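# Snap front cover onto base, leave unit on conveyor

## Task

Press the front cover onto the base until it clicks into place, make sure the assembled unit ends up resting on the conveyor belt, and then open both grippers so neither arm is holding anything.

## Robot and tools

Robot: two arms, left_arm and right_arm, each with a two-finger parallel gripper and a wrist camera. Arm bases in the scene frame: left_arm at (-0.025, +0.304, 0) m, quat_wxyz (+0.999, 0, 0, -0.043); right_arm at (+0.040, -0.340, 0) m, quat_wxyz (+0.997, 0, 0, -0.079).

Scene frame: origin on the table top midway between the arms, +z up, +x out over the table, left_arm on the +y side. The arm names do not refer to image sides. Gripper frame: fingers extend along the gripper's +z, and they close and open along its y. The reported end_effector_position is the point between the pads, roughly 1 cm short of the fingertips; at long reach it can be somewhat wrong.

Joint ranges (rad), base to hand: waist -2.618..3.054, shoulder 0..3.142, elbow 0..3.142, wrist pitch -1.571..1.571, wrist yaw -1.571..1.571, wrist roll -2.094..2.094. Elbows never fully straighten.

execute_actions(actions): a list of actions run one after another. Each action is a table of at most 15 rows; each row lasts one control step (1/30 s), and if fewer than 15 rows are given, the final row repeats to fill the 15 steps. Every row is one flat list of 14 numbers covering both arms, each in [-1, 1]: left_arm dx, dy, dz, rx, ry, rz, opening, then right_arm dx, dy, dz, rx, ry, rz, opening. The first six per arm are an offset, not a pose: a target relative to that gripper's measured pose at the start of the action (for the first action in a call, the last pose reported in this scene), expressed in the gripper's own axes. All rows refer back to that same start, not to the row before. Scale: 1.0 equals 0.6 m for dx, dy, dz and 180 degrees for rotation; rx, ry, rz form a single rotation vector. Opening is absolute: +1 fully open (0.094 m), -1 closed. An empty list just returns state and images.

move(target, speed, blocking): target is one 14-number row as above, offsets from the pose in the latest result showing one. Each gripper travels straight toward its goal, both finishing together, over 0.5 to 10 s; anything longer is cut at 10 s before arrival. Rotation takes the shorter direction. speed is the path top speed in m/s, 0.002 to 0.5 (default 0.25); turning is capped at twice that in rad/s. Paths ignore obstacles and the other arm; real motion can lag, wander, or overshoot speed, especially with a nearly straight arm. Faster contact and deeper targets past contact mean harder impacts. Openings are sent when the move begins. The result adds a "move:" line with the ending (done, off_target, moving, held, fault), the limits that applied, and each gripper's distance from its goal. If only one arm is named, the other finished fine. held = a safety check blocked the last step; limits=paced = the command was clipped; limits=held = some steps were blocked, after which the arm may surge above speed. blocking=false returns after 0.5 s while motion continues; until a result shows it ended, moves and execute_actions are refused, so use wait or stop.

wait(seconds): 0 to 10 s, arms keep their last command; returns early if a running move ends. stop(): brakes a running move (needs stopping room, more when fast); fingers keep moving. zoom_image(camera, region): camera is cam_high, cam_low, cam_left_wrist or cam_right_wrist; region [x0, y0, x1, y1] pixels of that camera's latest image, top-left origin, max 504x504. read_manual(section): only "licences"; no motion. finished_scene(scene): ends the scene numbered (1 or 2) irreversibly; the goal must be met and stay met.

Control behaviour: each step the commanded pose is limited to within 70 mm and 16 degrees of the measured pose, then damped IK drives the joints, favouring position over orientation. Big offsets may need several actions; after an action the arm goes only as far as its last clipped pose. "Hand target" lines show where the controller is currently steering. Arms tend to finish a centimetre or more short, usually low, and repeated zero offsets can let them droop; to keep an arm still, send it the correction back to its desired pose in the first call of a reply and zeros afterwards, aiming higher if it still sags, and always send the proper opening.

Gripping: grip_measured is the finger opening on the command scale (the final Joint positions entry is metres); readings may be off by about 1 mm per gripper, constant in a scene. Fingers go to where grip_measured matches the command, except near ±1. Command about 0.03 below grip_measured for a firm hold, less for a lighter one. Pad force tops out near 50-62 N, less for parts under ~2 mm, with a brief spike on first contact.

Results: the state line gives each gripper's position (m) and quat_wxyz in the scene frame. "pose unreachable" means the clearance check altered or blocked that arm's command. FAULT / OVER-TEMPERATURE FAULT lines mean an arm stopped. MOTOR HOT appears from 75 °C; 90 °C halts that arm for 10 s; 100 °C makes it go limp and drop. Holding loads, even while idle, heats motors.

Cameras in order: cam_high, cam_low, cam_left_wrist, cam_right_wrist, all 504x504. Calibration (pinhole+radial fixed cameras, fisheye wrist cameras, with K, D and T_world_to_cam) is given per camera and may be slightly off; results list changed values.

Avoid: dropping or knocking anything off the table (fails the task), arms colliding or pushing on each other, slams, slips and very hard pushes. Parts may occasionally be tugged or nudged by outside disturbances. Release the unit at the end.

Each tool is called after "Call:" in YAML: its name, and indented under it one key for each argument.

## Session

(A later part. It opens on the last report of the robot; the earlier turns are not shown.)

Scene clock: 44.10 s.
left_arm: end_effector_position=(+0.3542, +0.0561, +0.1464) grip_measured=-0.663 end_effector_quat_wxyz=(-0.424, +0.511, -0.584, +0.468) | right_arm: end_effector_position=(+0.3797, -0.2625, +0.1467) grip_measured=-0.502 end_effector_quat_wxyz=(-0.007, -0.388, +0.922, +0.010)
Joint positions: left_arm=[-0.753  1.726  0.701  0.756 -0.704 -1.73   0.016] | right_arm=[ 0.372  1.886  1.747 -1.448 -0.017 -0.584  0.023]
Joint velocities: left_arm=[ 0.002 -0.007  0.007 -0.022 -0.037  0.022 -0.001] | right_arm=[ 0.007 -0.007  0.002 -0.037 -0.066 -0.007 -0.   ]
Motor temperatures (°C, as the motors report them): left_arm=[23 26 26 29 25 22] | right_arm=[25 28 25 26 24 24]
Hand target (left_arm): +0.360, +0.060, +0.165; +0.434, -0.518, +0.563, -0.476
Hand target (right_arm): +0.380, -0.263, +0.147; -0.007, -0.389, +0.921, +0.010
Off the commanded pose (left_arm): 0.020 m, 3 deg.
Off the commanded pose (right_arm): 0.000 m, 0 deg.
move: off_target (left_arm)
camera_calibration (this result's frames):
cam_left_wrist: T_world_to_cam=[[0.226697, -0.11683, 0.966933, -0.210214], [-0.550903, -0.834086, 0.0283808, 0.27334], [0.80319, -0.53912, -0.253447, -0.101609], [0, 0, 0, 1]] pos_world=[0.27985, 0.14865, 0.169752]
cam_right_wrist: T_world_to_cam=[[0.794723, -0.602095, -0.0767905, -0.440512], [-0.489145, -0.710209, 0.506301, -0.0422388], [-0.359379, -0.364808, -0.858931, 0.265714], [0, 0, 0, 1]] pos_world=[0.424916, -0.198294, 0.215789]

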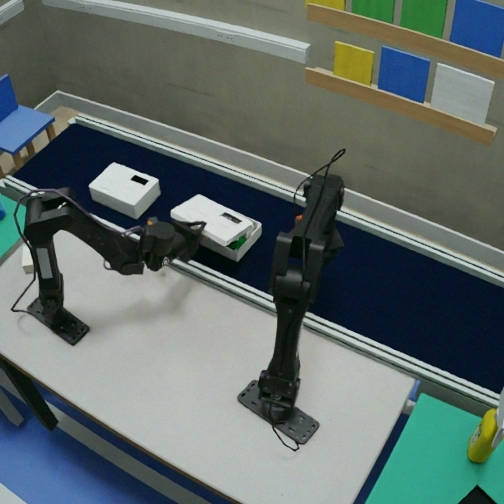

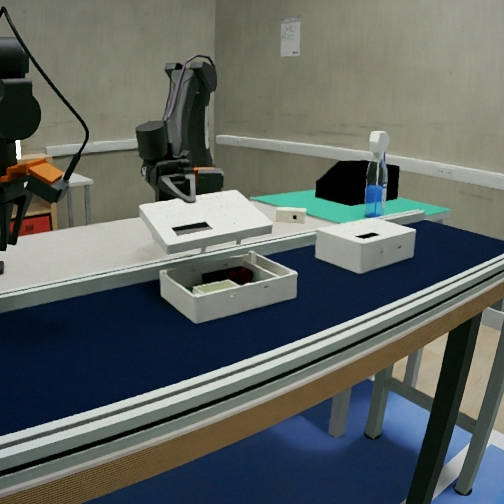

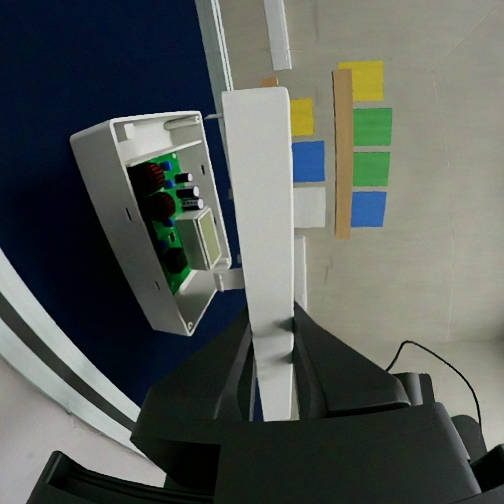

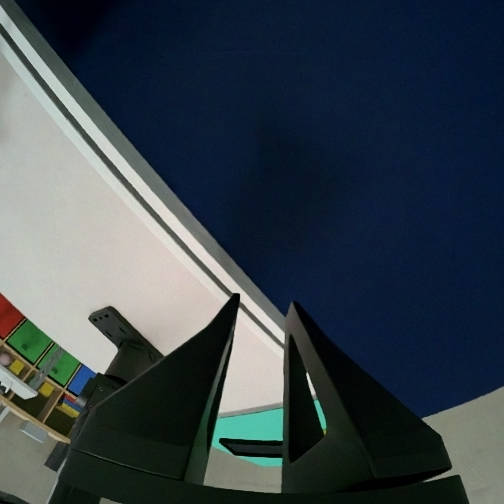

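Call:
move:
  target: [-0.0078,0.0252,0.093,0.021,-0.018,-0.0037,-1, 0.0,0.0,0,0,0,0,-0.5]
  speed: 0.15

Scene clock: 46.60 s.
left_arm: end_effector_position=(+0.3984, +0.0590, +0.1097) grip_measured=-0.663 end_effector_quat_wxyz=(-0.449, +0.517, -0.562, +0.464) | right_arm: end_effector_position=(+0.3797, -0.2625, +0.1467) grip_measured=-0.502 end_effector_quat_wxyz=(-0.007, -0.388, +0.922, +0.010)
Joint positions: left_arm=[-0.675  1.988  0.794  0.977 -0.69  -1.685  0.016] | right_arm=[ 0.372  1.886  1.747 -1.448 -0.017 -0.584  0.023]
Joint velocities: left_arm=[ 0.007 -0.007 -0.002  0.022  0.007  0.007 -0.002] | right_arm=[-0.012 -0.017 -0.002 -0.007  0.007 -0.007  0.   ]
Motor temperatures (°C, as the motors report them): left_arm=[23 26 26 29 25 22] | right_arm=[25 28 25 26 24 24]
Hand target (left_arm): +0.406, +0.057, +0.120; -0.455, +0.512, -0.553, +0.475
Hand target (right_arm): +0.380, -0.263, +0.147; -0.007, -0.388, +0.922, +0.010
Off the commanded pose (left_arm): 0.014 m, 2 deg.
Off the commanded pose (right_arm): 0.000 m, 0 deg.
move: off_target (left_arm)
camera_calibration (this result's frames):
cam_left_wrist: T_world_to_cam=[[0.196246, -0.10877, 0.974503, -0.173622], [-0.503757, -0.863831, 0.00502971, 0.286666], [0.841259, -0.4919, -0.224317, -0.165978], [0, 0, 0, 1]] pos_world=[0.318113, 0.147101, 0.130522]
cam_right_wrist: T_world_to_cam=[[0.794723, -0.602095, -0.0767905, -0.440512], [-0.489145, -0.710209, 0.506301, -0.0422388], [-0.359379, -0.364808, -0.858931, 0.265714], [0, 0, 0, 1]] pos_world=[0.424916, -0.198294, 0.215789]

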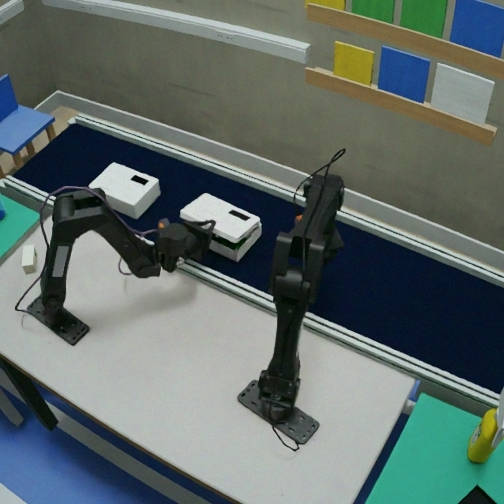

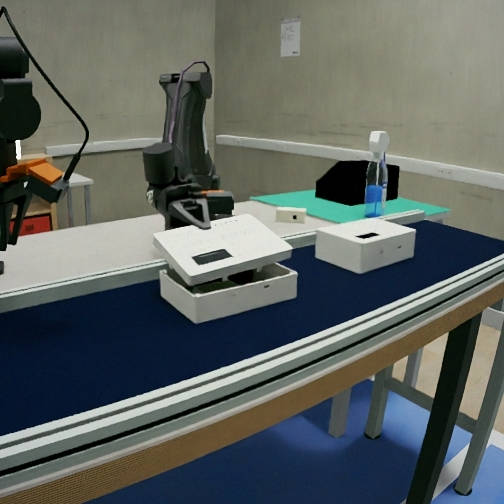

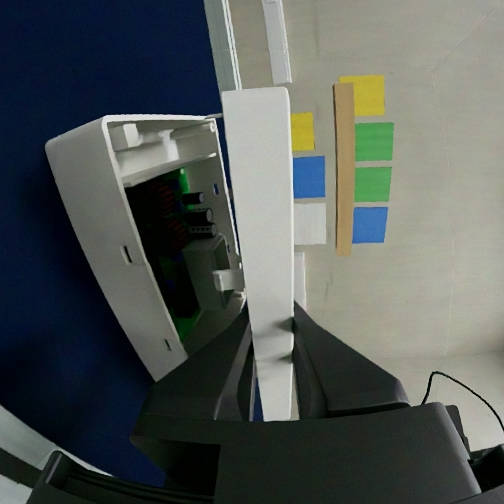

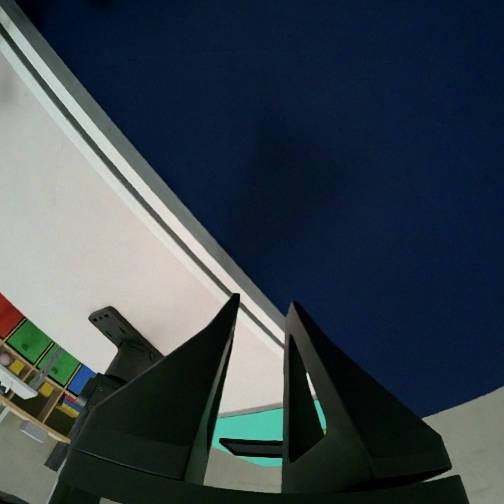

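Call:
move:
  target: [-0.007,0.0,0.02,0.008,0,0,-1, 0.0,0.0,0,0,0,0,-0.5]
  speed: 0.06

Call:
zoom_image:
  camera: "cam_low"
  region: [130, 180, 330, 340]

Call:
zoom_image:
  camera: "cam_high"
  region: [150, 170, 290, 280]

Scene clock: 48.17 s.
left_arm: end_effector_position=(+0.4041, +0.0636, +0.1006) grip_measured=-0.663 end_effector_quat_wxyz=(-0.450, +0.516, -0.563, +0.463) | right_arm: end_effector_position=(+0.3797, -0.2625, +0.1467) grip_measured=-0.502 end_effector_quat_wxyz=(-0.007, -0.388, +0.922, +0.010)
Joint positions: left_arm=[-0.654  2.024  0.794  1.016 -0.671 -1.676  0.016] | right_arm=[ 0.372  1.886  1.747 -1.448 -0.017 -0.584  0.023]
Joint velocities: left_arm=[ 0.017 -0.017 -0.012 -0.007  0.037  0.037 -0.   ] | right_arm=[ 0.002 -0.007 -0.012  0.022 -0.037  0.022 -0.   ]
Motor temperatures (°C, as the motors report them): left_arm=[23 26 26 29 25 22] | right_arm=[25 28 25 26 24 24]
Hand target (left_arm): +0.410, +0.063, +0.108; -0.456, +0.511, -0.556, +0.471
Hand target (right_arm): +0.380, -0.263, +0.147; -0.007, -0.388, +0.922, +0.010
Off the commanded pose (left_arm): 0.010 m, 1 deg.
Off the commanded pose (right_arm): 0.000 m, 0 deg.
move: done
camera_calibration (this result's frames):
cam_left_wrist: T_world_to_cam=[[0.196675, -0.112347, 0.974011, -0.165256], [-0.503308, -0.864105, 0.00195927, 0.293781], [0.841427, -0.490613, -0.226493, -0.170471], [0, 0, 0, 1]] pos_world=[0.323803, 0.151656, 0.121775]
cam_right_wrist: T_world_to_cam=[[0.794723, -0.602095, -0.0767905, -0.440512], [-0.489145, -0.710209, 0.506301, -0.0422388], [-0.359379, -0.364808, -0.858931, 0.265714], [0, 0, 0, 1]] pos_world=[0.424916, -0.198294, 0.215789]

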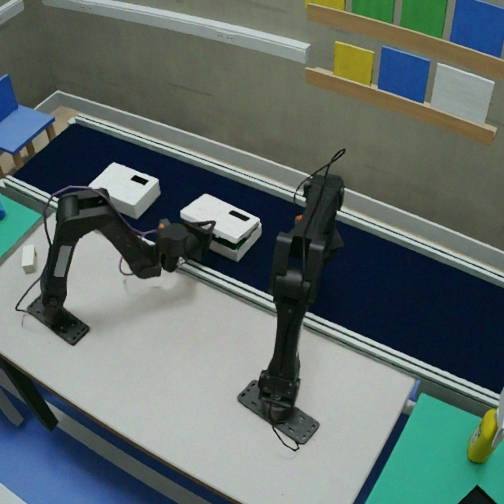

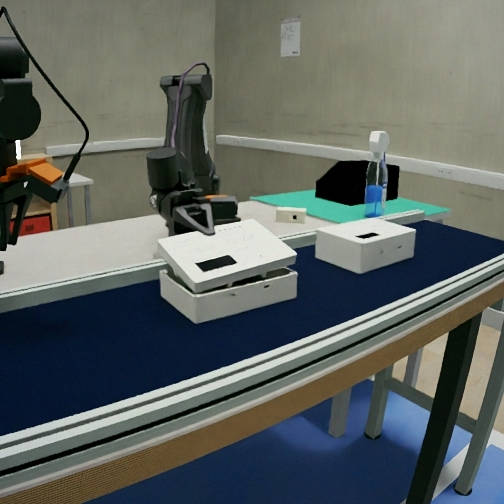

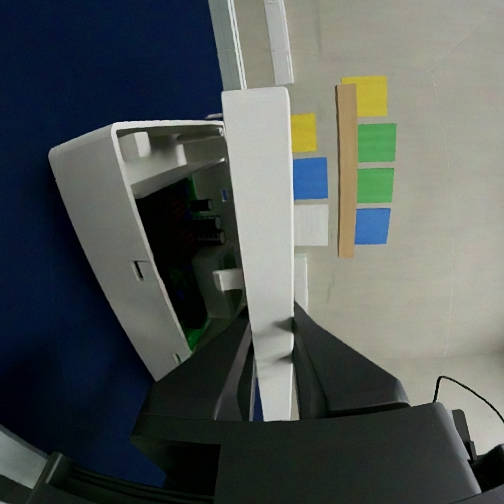

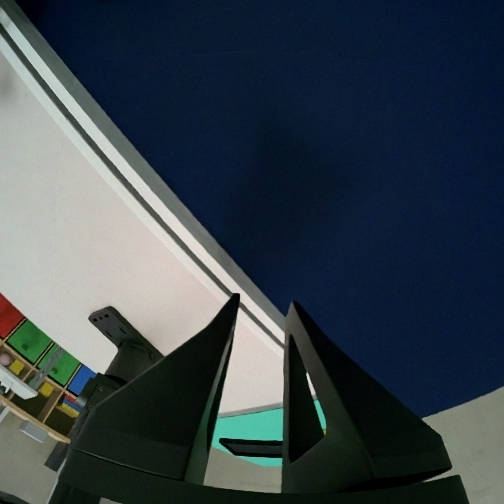

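Region (130, 180, 330, 340) of cam_low's 504x504 image, scaled by 2.520, with more detail than that image has; it fills the top 403 rows of this view, and the rest is white.

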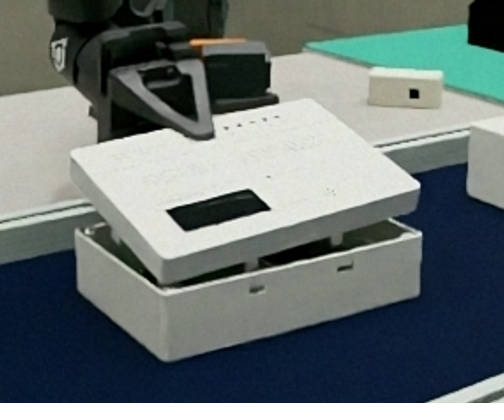

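Region (150, 170, 290, 280) of cam_high's 504x504 image, scaled by 3.600, with more detail than that image has; it fills the top 396 rows of this view, and the rest is white.

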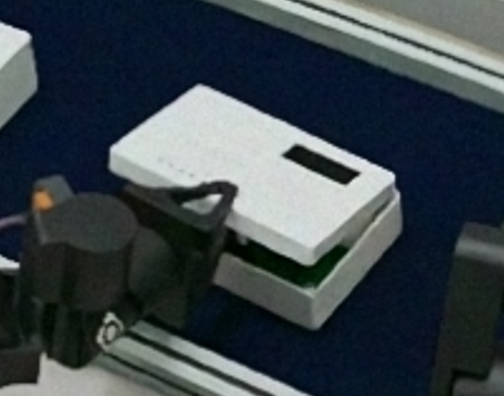

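Call:
move:
  target: [0.007,-0.008,0.02,0.03,0,-0.011,-1, 0.0,0.0,0,0,0,0,-0.5]
  speed: 0.06

Call:
zoom_image:
  camera: "cam_low"
  region: [130, 180, 330, 340]

Call:
zoom_image:
  camera: "cam_high"
  region: [150, 170, 290, 280]

Scene clock: 49.53 s.
left_arm: end_effector_position=(+0.4071, +0.0607, +0.0906) grip_measured=-0.663 end_effector_quat_wxyz=(-0.457, +0.508, -0.546, +0.484) | right_arm: end_effector_position=(+0.3797, -0.2625, +0.1467) grip_measured=-0.502 end_effector_quat_wxyz=(-0.007, -0.388, +0.922, +0.010)
Joint positions: left_arm=[-0.654  2.119  0.794  1.18  -0.669 -1.654  0.016] | right_arm=[ 0.372  1.886  1.747 -1.448 -0.017 -0.584  0.023]
Joint velocities: left_arm=[-0.002  0.022 -0.002  0.037 -0.037  0.037  0.   ] | right_arm=[-0.007  0.002 -0.007  0.095  0.007 -0.066  0.001]
Motor temperatures (°C, as the motors report them): left_arm=[23 26 26 29 25 22] | right_arm=[25 28 25 26 24 24]
Hand target (left_arm): +0.416, +0.059, +0.103; -0.466, +0.504, -0.531, +0.496
Hand target (right_arm): +0.380, -0.263, +0.147; -0.007, -0.388, +0.922, +0.010
Off the commanded pose (left_arm): 0.016 m, 2 deg.
Off the commanded pose (right_arm): 0.000 m, 0 deg.
move: off_target (left_arm)
camera_calibration (this result's frames):
cam_left_wrist: T_world_to_cam=[[0.14507, -0.0887936, 0.985429, -0.137898], [-0.507249, -0.861794, -0.00297875, 0.294633], [0.849502, -0.499426, -0.170061, -0.1845], [0, 0, 0, 1]] pos_world=[0.32619, 0.149525, 0.10539]
cam_right_wrist: T_world_to_cam=[[0.794723, -0.602095, -0.0767905, -0.440512], [-0.489145, -0.710209, 0.506301, -0.0422388], [-0.359379, -0.364808, -0.858931, 0.265714], [0, 0, 0, 1]] pos_world=[0.424916, -0.198294, 0.215789]

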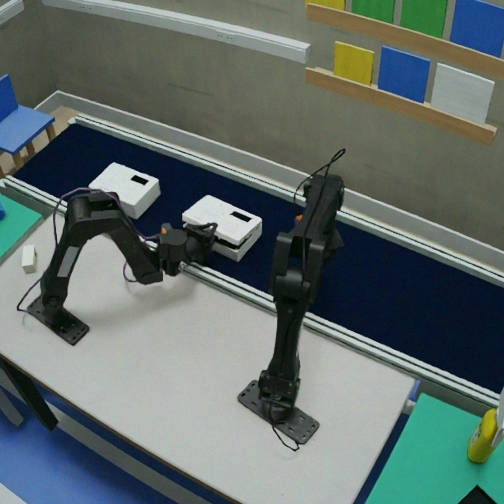

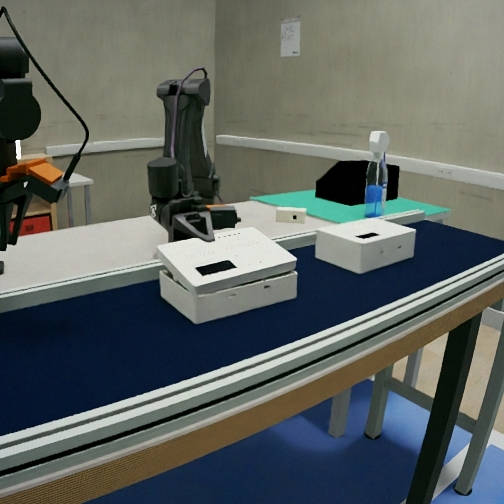

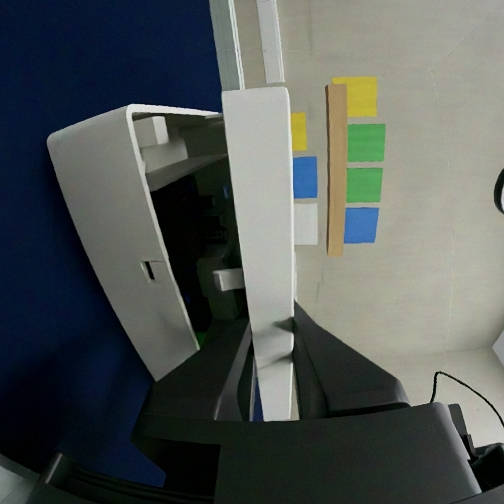

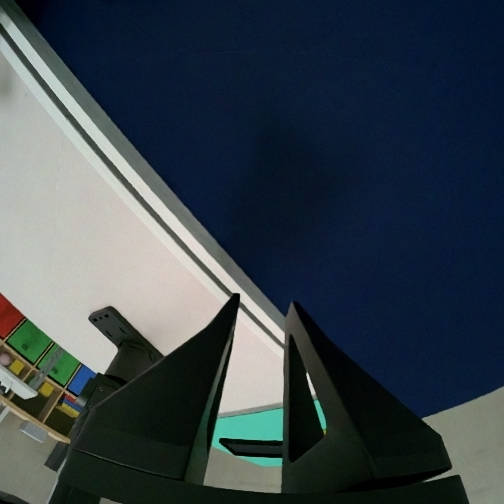

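Region (130, 180, 330, 340) of cam_low's 504x504 image, scaled by 2.520, with more detail than that image has; it fills the top 403 rows of this view, and the rest is white.

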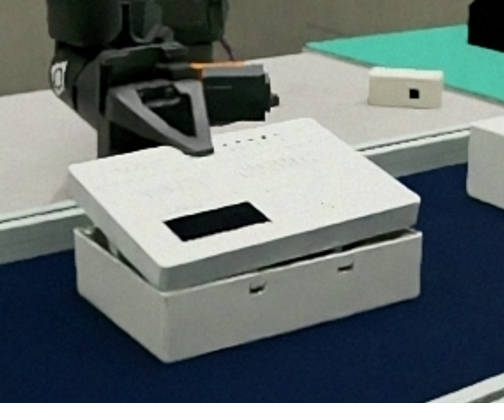

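Region (150, 170, 290, 280) of cam_high's 504x504 image, scaled by 3.600, with more detail than that image has; it fills the top 396 rows of this view, and the rest is white.

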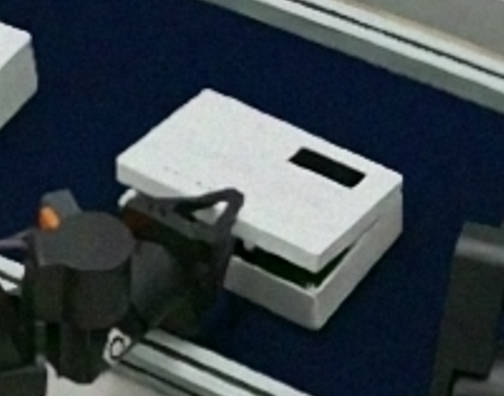

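Call:
move:
  target: [0.0,0.005,0.012,0.025,0,-0.01,-1, 0.0,0.0,0,0,0,0,-0.5]
  speed: 0.04

Call:
zoom_image:
  camera: "cam_low"
  region: [130, 180, 330, 340]

Call:
zoom_image:
  camera: "cam_high"
  region: [150, 170, 290, 280]

Scene clock: 51.10 s.
left_arm: end_effector_position=(+0.4077, +0.0601, +0.0830) grip_measured=-0.663 end_effector_quat_wxyz=(-0.462, +0.504, -0.523, +0.510) | right_arm: end_effector_position=(+0.3797, -0.2625, +0.1467) grip_measured=-0.502 end_effector_quat_wxyz=(-0.007, -0.388, +0.922, +0.010)
Joint positions: left_arm=[-0.654  2.212  0.794  1.35  -0.669 -1.644  0.016] | right_arm=[ 0.372  1.886  1.747 -1.448 -0.017 -0.584  0.023]
Joint velocities: left_arm=[-0.002 -0.002 -0.002  0.007 -0.007 -0.022 -0.001] | right_arm=[-0.007 -0.012  0.007  0.022  0.007 -0.022 -0.   ]
Motor temperatures (°C, as the motors report them): left_arm=[23 26 26 29 25 22] | right_arm=[25 28 25 26 24 24]
Hand target (left_arm): +0.413, +0.061, +0.087; -0.469, +0.498, -0.519, +0.512
Hand target (right_arm): +0.380, -0.263, +0.147; -0.007, -0.388, +0.922, +0.010
Off the commanded pose (left_arm): 0.007 m, 1 deg.
Off the commanded pose (right_arm): 0.000 m, 0 deg.
move: done
camera_calibration (this result's frames):
cam_left_wrist: T_world_to_cam=[[0.087934, -0.0472465, 0.995005, -0.110493], [-0.507991, -0.861353, 0.00399361, 0.294134], [0.856862, -0.505805, -0.099743, -0.195071], [0, 0, 0, 1]] pos_world=[0.326282, 0.149465, 0.08931]
cam_right_wrist: T_world_to_cam=[[0.794723, -0.602095, -0.0767905, -0.440512], [-0.489145, -0.710209, 0.506301, -0.0422388], [-0.359379, -0.364808, -0.858931, 0.265714], [0, 0, 0, 1]] pos_world=[0.424916, -0.198294, 0.215789]

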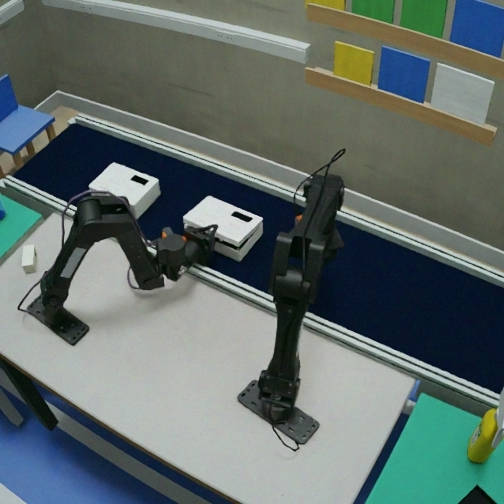

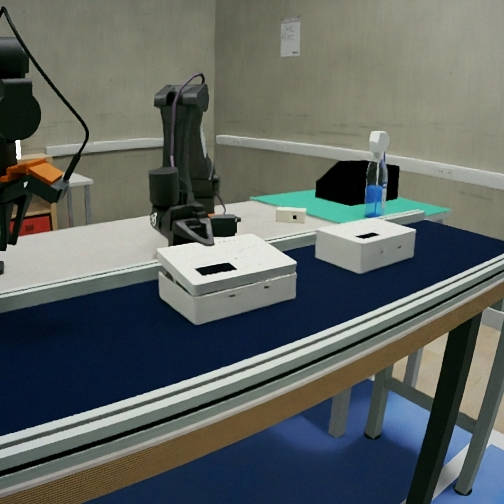

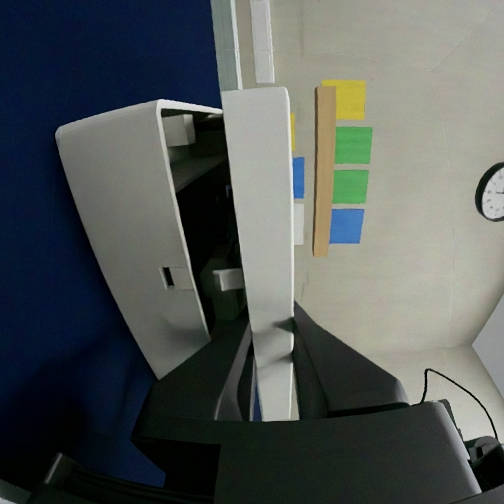

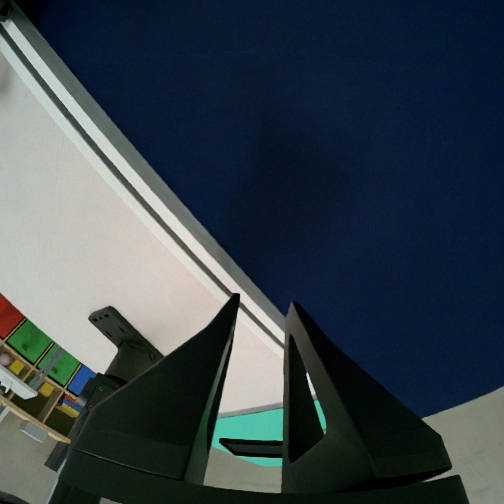

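Region (130, 180, 330, 340) of cam_low's 504x504 image, scaled by 2.520, with more detail than that image has; it fills the top 403 rows of this view, and the rest is white.

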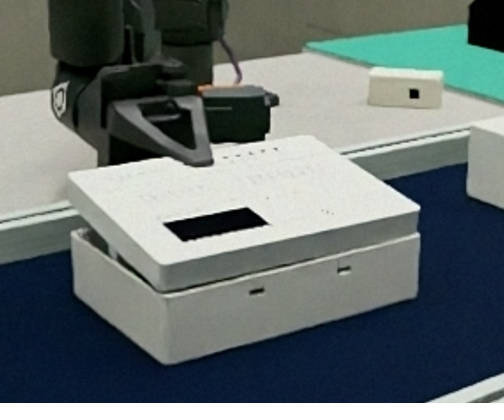

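Region (150, 170, 290, 280) of cam_high's 504x504 image, scaled by 3.600, with more detail than that image has; it fills the top 396 rows of this view, and the rest is white.

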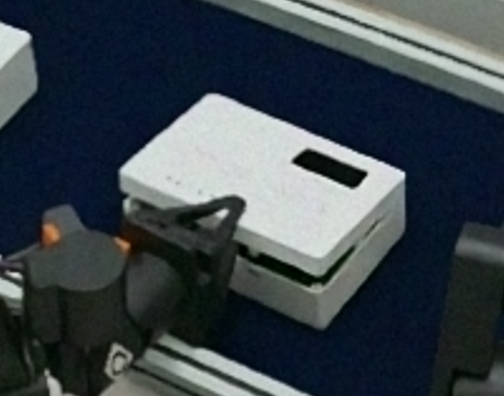

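Call:
move:
  target: [0.0,-0.008,0.0,0,0,0,-0.5, 0.0,0.0,0,0,0,0,-0.5]
  speed: 0.04

Call:
move:
  target: [0.0,-0.008,-0.075,0,0,0,-0.5, 0.0,0.0,0,0,0,0,-0.5]
  speed: 0.05

Call:
zoom_image:
  camera: "cam_low"
  region: [130, 180, 330, 340]

Call:
zoom_image:
  camera: "cam_high"
  region: [150, 170, 290, 280]

Scene clock: 52.07 s.
left_arm: end_effector_position=(+0.4077, +0.0601, +0.0831) grip_measured=-0.503 end_effector_quat_wxyz=(-0.462, +0.503, -0.522, +0.511) | right_arm: end_effector_position=(+0.3797, -0.2625, +0.1467) grip_measured=-0.502 end_effector_quat_wxyz=(-0.007, -0.388, +0.922, +0.010)
Joint positions: left_arm=[-0.654  2.212  0.794  1.351 -0.669 -1.644  0.023] | right_arm=[ 0.372  1.886  1.747 -1.448 -0.017 -0.584  0.023]
Joint velocities: left_arm=[-0.002 -0.002 -0.007 -0.051 -0.037 -0.037 -0.001] | right_arm=[ 0.022  0.007  0.007  0.022  0.022  0.051 -0.   ]
Motor temperatures (°C, as the motors report them): left_arm=[23 26 26 29 25 22] | right_arm=[25 28 25 26 24 24]
Hand target (left_arm): +0.408, +0.060, +0.088; -0.462, +0.503, -0.522, +0.510
Hand target (right_arm): +0.380, -0.263, +0.147; -0.007, -0.388, +0.922, +0.010
Off the commanded pose (left_arm): 0.005 m, 0 deg.
Off the commanded pose (right_arm): 0.000 m, 0 deg.
move: done
camera_calibration (this result's frames):
cam_left_wrist: T_world_to_cam=[[0.0870922, -0.0464796, 0.995115, -0.110348], [-0.507994, -0.86135, 0.00422782, 0.294113], [0.856946, -0.505881, -0.0986282, -0.195187], [0, 0, 0, 1]] pos_world=[0.326283, 0.149464, 0.0893151]
cam_right_wrist: T_world_to_cam=[[0.794723, -0.602095, -0.0767905, -0.440512], [-0.489145, -0.710209, 0.506301, -0.0422388], [-0.359379, -0.364808, -0.858931, 0.265714], [0, 0, 0, 1]] pos_world=[0.424916, -0.198294, 0.215789]

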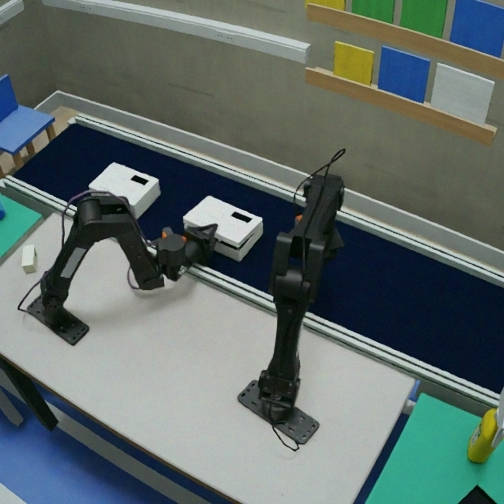

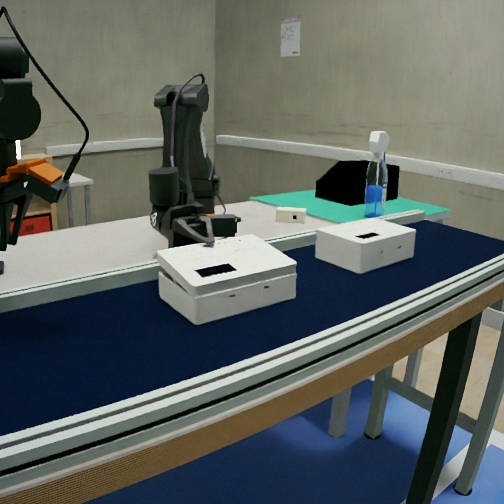

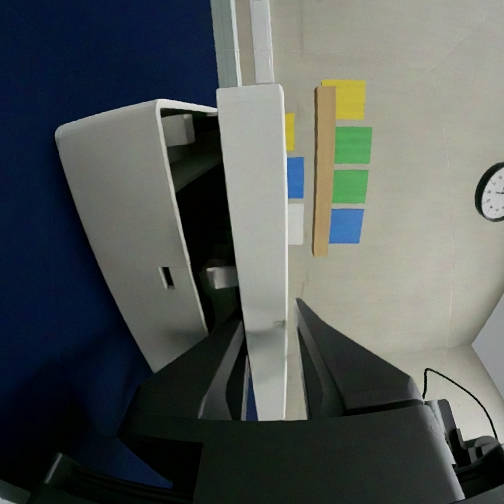

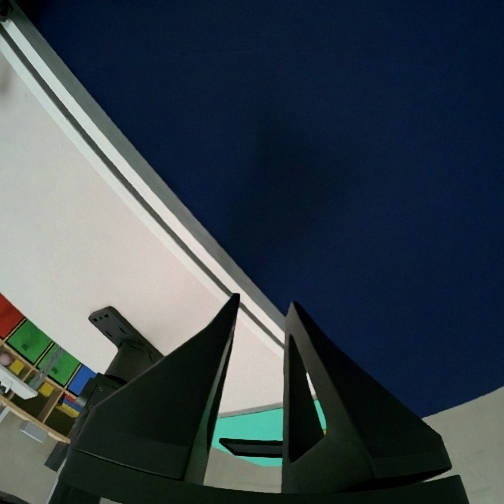

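Scene clock: 53.30 s.
left_arm: end_effector_position=(+0.3681, +0.0602, +0.0888) grip_measured=-0.502 end_effector_quat_wxyz=(-0.459, +0.502, -0.524, +0.513) | right_arm: end_effector_position=(+0.3797, -0.2625, +0.1467) grip_measured=-0.502 end_effector_quat_wxyz=(-0.007, -0.388, +0.922, +0.010)
Joint positions: left_arm=[-0.735  2.138  0.665  1.401 -0.742 -1.655  0.023] | right_arm=[ 0.372  1.886  1.747 -1.448 -0.017 -0.584  0.023]
Joint velocities: left_arm=[ 0.002  0.002 -0.007 -0.066 -0.051  0.022 -0.   ] | right_arm=[-0.007 -0.012 -0.002 -0.007 -0.007  0.037  0.   ]
Motor temperatures (°C, as the motors report them): left_arm=[23 26 26 29 25 22] | right_arm=[25 28 25 26 24 24]
Hand target (left_arm): +0.363, +0.063, +0.091; -0.462, +0.504, -0.522, +0.511
Hand target (right_arm): +0.380, -0.263, +0.147; -0.007, -0.388, +0.922, +0.010
Off the commanded pose (left_arm): 0.006 m, 0 deg.
Off the commanded pose (right_arm): 0.000 m, 0 deg.
move: done
camera_calibration (this result's frames):
cam_left_wrist: T_world_to_cam=[[0.0877304, -0.0442474, 0.995161, -0.112902], [-0.514557, -0.857426, 0.00723851, 0.275972], [0.852956, -0.512702, -0.0979901, -0.158847], [0, 0, 0, 1]] pos_world=[0.287398, 0.150188, 0.0947922]
cam_right_wrist: T_world_to_cam=[[0.794723, -0.602095, -0.0767905, -0.440512], [-0.489145, -0.710209, 0.506301, -0.0422388], [-0.359379, -0.364808, -0.858931, 0.265714], [0, 0, 0, 1]] pos_world=[0.424916, -0.198294, 0.215789]

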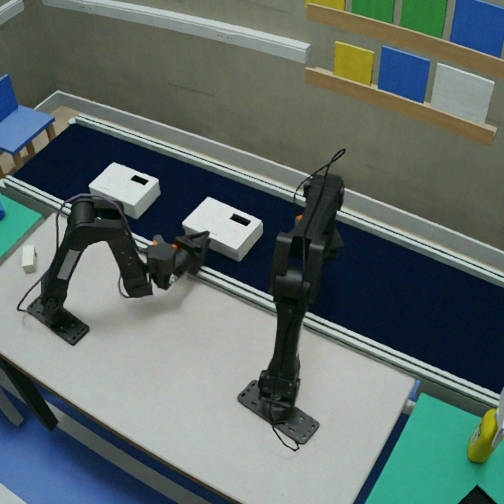

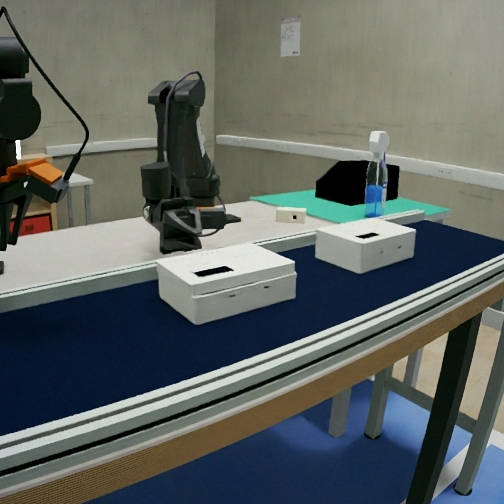

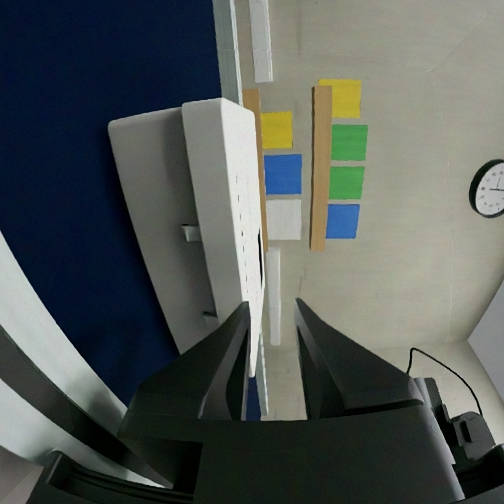

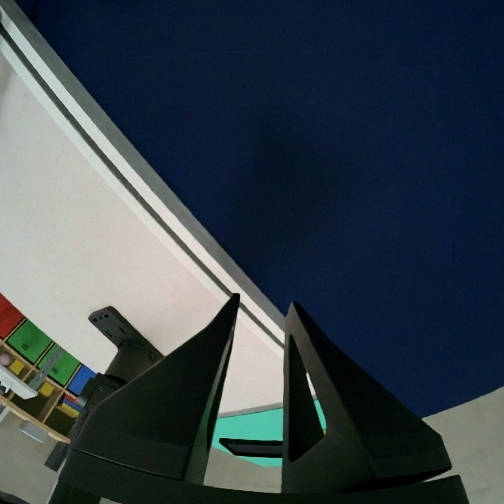

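Region (130, 180, 330, 340) of cam_low's 504x504 image, scaled by 2.520, with more detail than that image has; it fills the top 403 rows of this view, and the rest is white.

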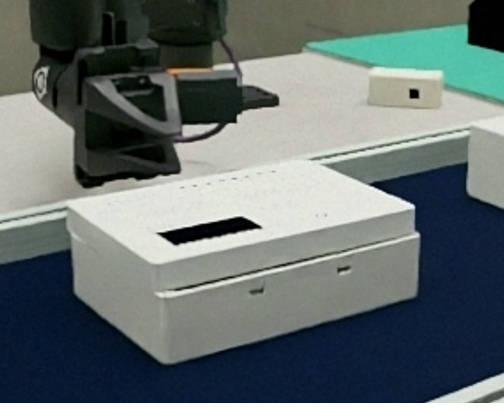

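Region (150, 170, 290, 280) of cam_high's 504x504 image, scaled by 3.600, with more detail than that image has; it fills the top 396 rows of this view, and the rest is white.

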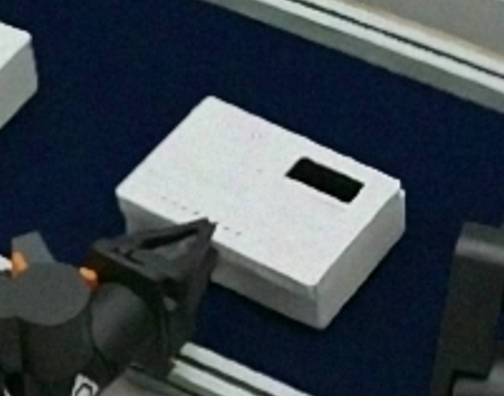

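Call:
move:
  target: [0.0,0.036,0.005,-0.039,0,0,-0.42, 0.0,0.0,0,0,0,0,-0.5]
  speed: 0.06

Scene clock: 55.20 s.
left_arm: end_effector_position=(+0.3648, +0.0606, +0.0646) grip_measured=-0.423 end_effector_quat_wxyz=(-0.427, +0.530, -0.552, +0.482) | right_arm: end_effector_position=(+0.3797, -0.2625, +0.1467) grip_measured=-0.502 end_effector_quat_wxyz=(-0.007, -0.388, +0.922, +0.010)
Joint positions: left_arm=[-0.735  2.104  0.665  1.21  -0.726 -1.764  0.027] | right_arm=[ 0.372  1.886  1.747 -1.448 -0.017 -0.584  0.023]
Joint velocities: left_arm=[-0.002 -0.007 -0.007 -0.037 -0.066 -0.037 -0.001] | right_arm=[-0.022  0.002 -0.002 -0.051  0.066 -0.022 -0.001]
Motor temperatures (°C, as the motors report them): left_arm=[23 26 26 29 25 22] | right_arm=[25 28 25 26 24 24]
Hand target (left_arm): +0.370, +0.059, +0.067; -0.427, +0.530, -0.554, +0.480
Hand target (right_arm): +0.380, -0.263, +0.147; -0.007, -0.388, +0.922, +0.010
Off the commanded pose (left_arm): 0.006 m, 0 deg.
Off the commanded pose (right_arm): 0.000 m, 0 deg.
move: done
camera_calibration (this result's frames):
cam_left_wrist: T_world_to_cam=[[0.20398, -0.049721, 0.977712, -0.129502], [-0.513474, -0.855744, 0.0636077, 0.270673], [0.833509, -0.515004, -0.200085, -0.144366], [0, 0, 0, 1]] pos_world=[0.28573, 0.150839, 0.0805128]
cam_right_wrist: T_world_to_cam=[[0.794723, -0.602095, -0.0767905, -0.440512], [-0.489145, -0.710209, 0.506301, -0.0422388], [-0.359379, -0.364808, -0.858931, 0.265714], [0, 0, 0, 1]] pos_world=[0.424916, -0.198294, 0.215789]

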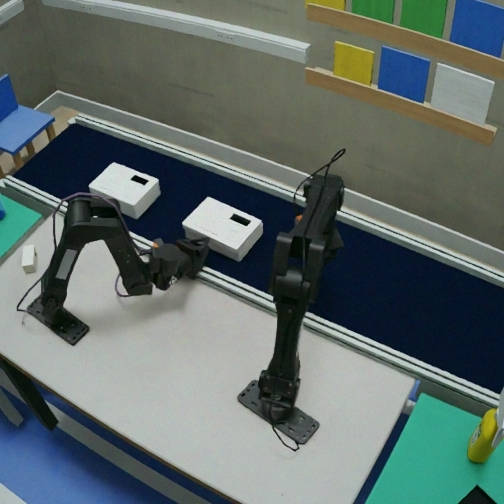

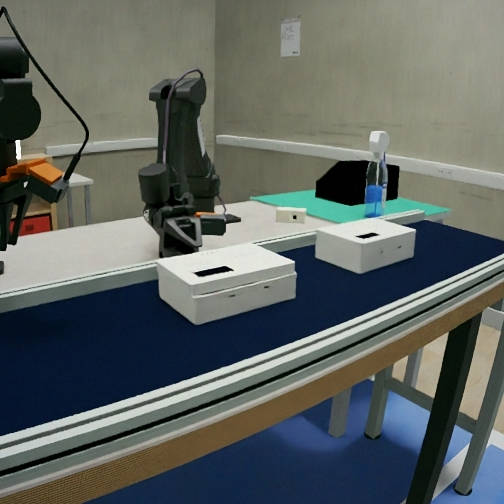

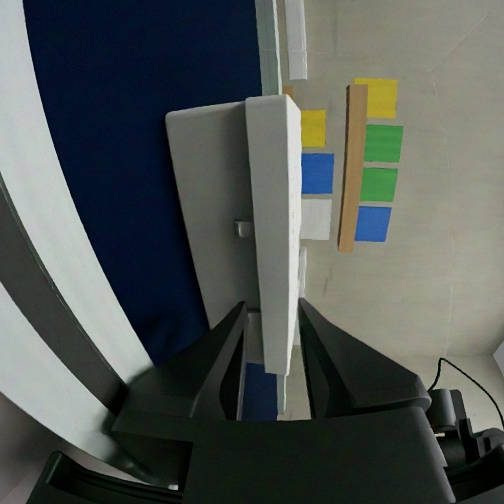

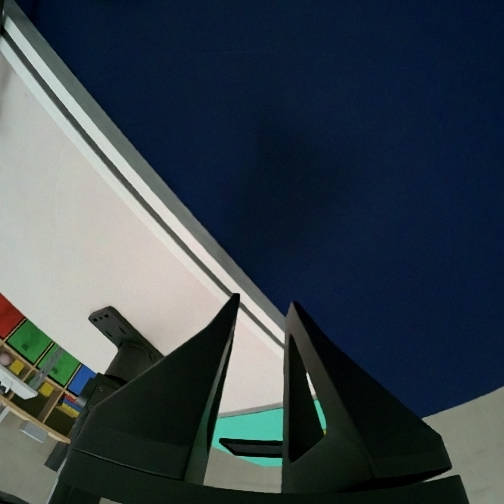

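Call:
move:
  target: [0.0,-0.012,0.04,0,0,0,-0.42, 0.0,0.0,0,0,0,0,-0.5]
  speed: 0.04

Call:
zoom_image:
  camera: "cam_high"
  region: [150, 170, 290, 280]

Scene clock: 56.27 s.
left_arm: end_effector_position=(+0.3687, +0.0603, +0.0623) grip_measured=-0.423 end_effector_quat_wxyz=(-0.429, +0.528, -0.560, +0.473) | right_arm: end_effector_position=(+0.3797, -0.2625, +0.1467) grip_measured=-0.502 end_effector_quat_wxyz=(-0.007, -0.388, +0.922, +0.010)
Joint positions: left_arm=[-0.727  2.104  0.681  1.175 -0.719 -1.754  0.027] | right_arm=[ 0.372  1.886  1.747 -1.448 -0.017 -0.584  0.023]
Joint velocities: left_arm=[ 0.002 -0.017 -0.002 -0.007  0.022  0.007  0.   ] | right_arm=[-0.007 -0.002 -0.022  0.037  0.007 -0.007 -0.001]
Motor temperatures (°C, as the motors report them): left_arm=[23 26 26 29 25 22] | right_arm=[25 28 25 26 24 24]
Hand target (left_arm): +0.388, +0.060, +0.068; -0.428, +0.529, -0.552, +0.482
Hand target (right_arm): +0.380, -0.263, +0.147; -0.007, -0.388, +0.922, +0.010
Off the commanded pose (left_arm): 0.022 m, 1 deg.
Off the commanded pose (right_arm): 0.000 m, 0 deg.
move: off_target (left_arm)
camera_calibration (this result's frames):
cam_left_wrist: T_world_to_cam=[[0.216643, -0.0712479, 0.973648, -0.131221], [-0.513402, -0.856599, 0.0515526, 0.273301], [0.830352, -0.511041, -0.222155, -0.145945], [0, 0, 0, 1]] pos_world=[0.289927, 0.150176, 0.0812514]
cam_right_wrist: T_world_to_cam=[[0.794723, -0.602095, -0.0767905, -0.440512], [-0.489145, -0.710209, 0.506301, -0.0422388], [-0.359379, -0.364808, -0.858931, 0.265714], [0, 0, 0, 1]] pos_world=[0.424916, -0.198294, 0.215789]

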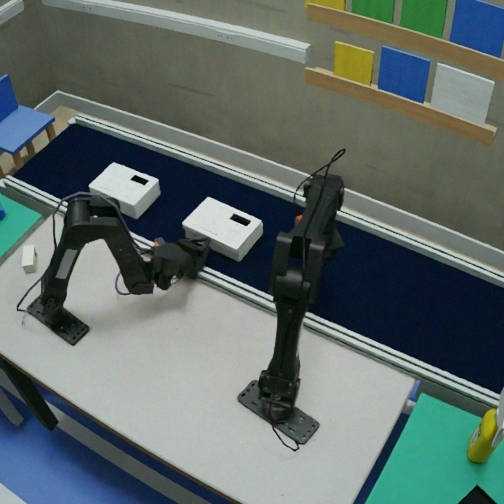

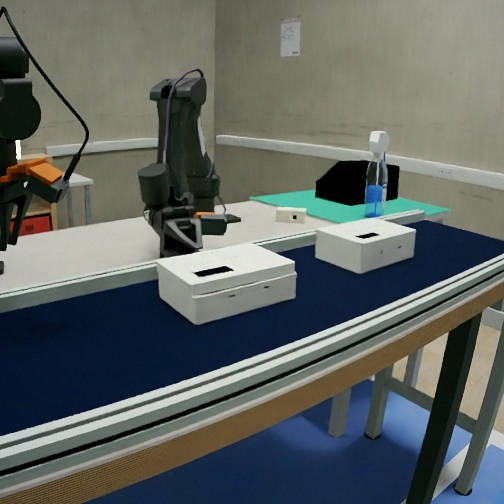

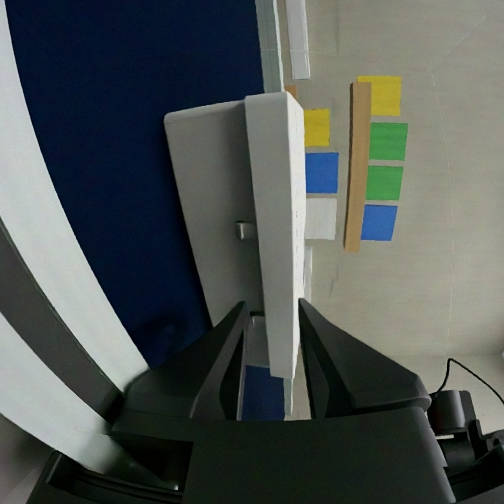

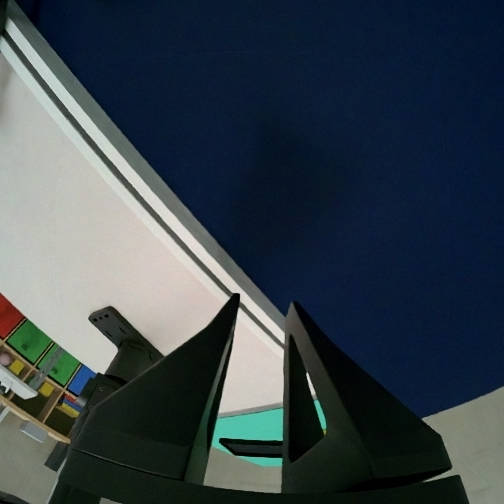

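Region (150, 170, 290, 280) of cam_high's 504x504 image, scaled by 3.600, with more detail than that image has; it fills the top 396 rows of this view, and the rest is white.

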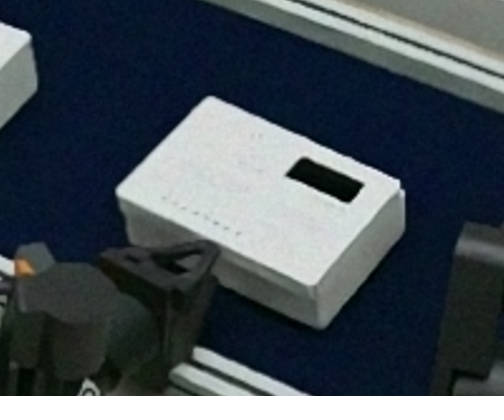

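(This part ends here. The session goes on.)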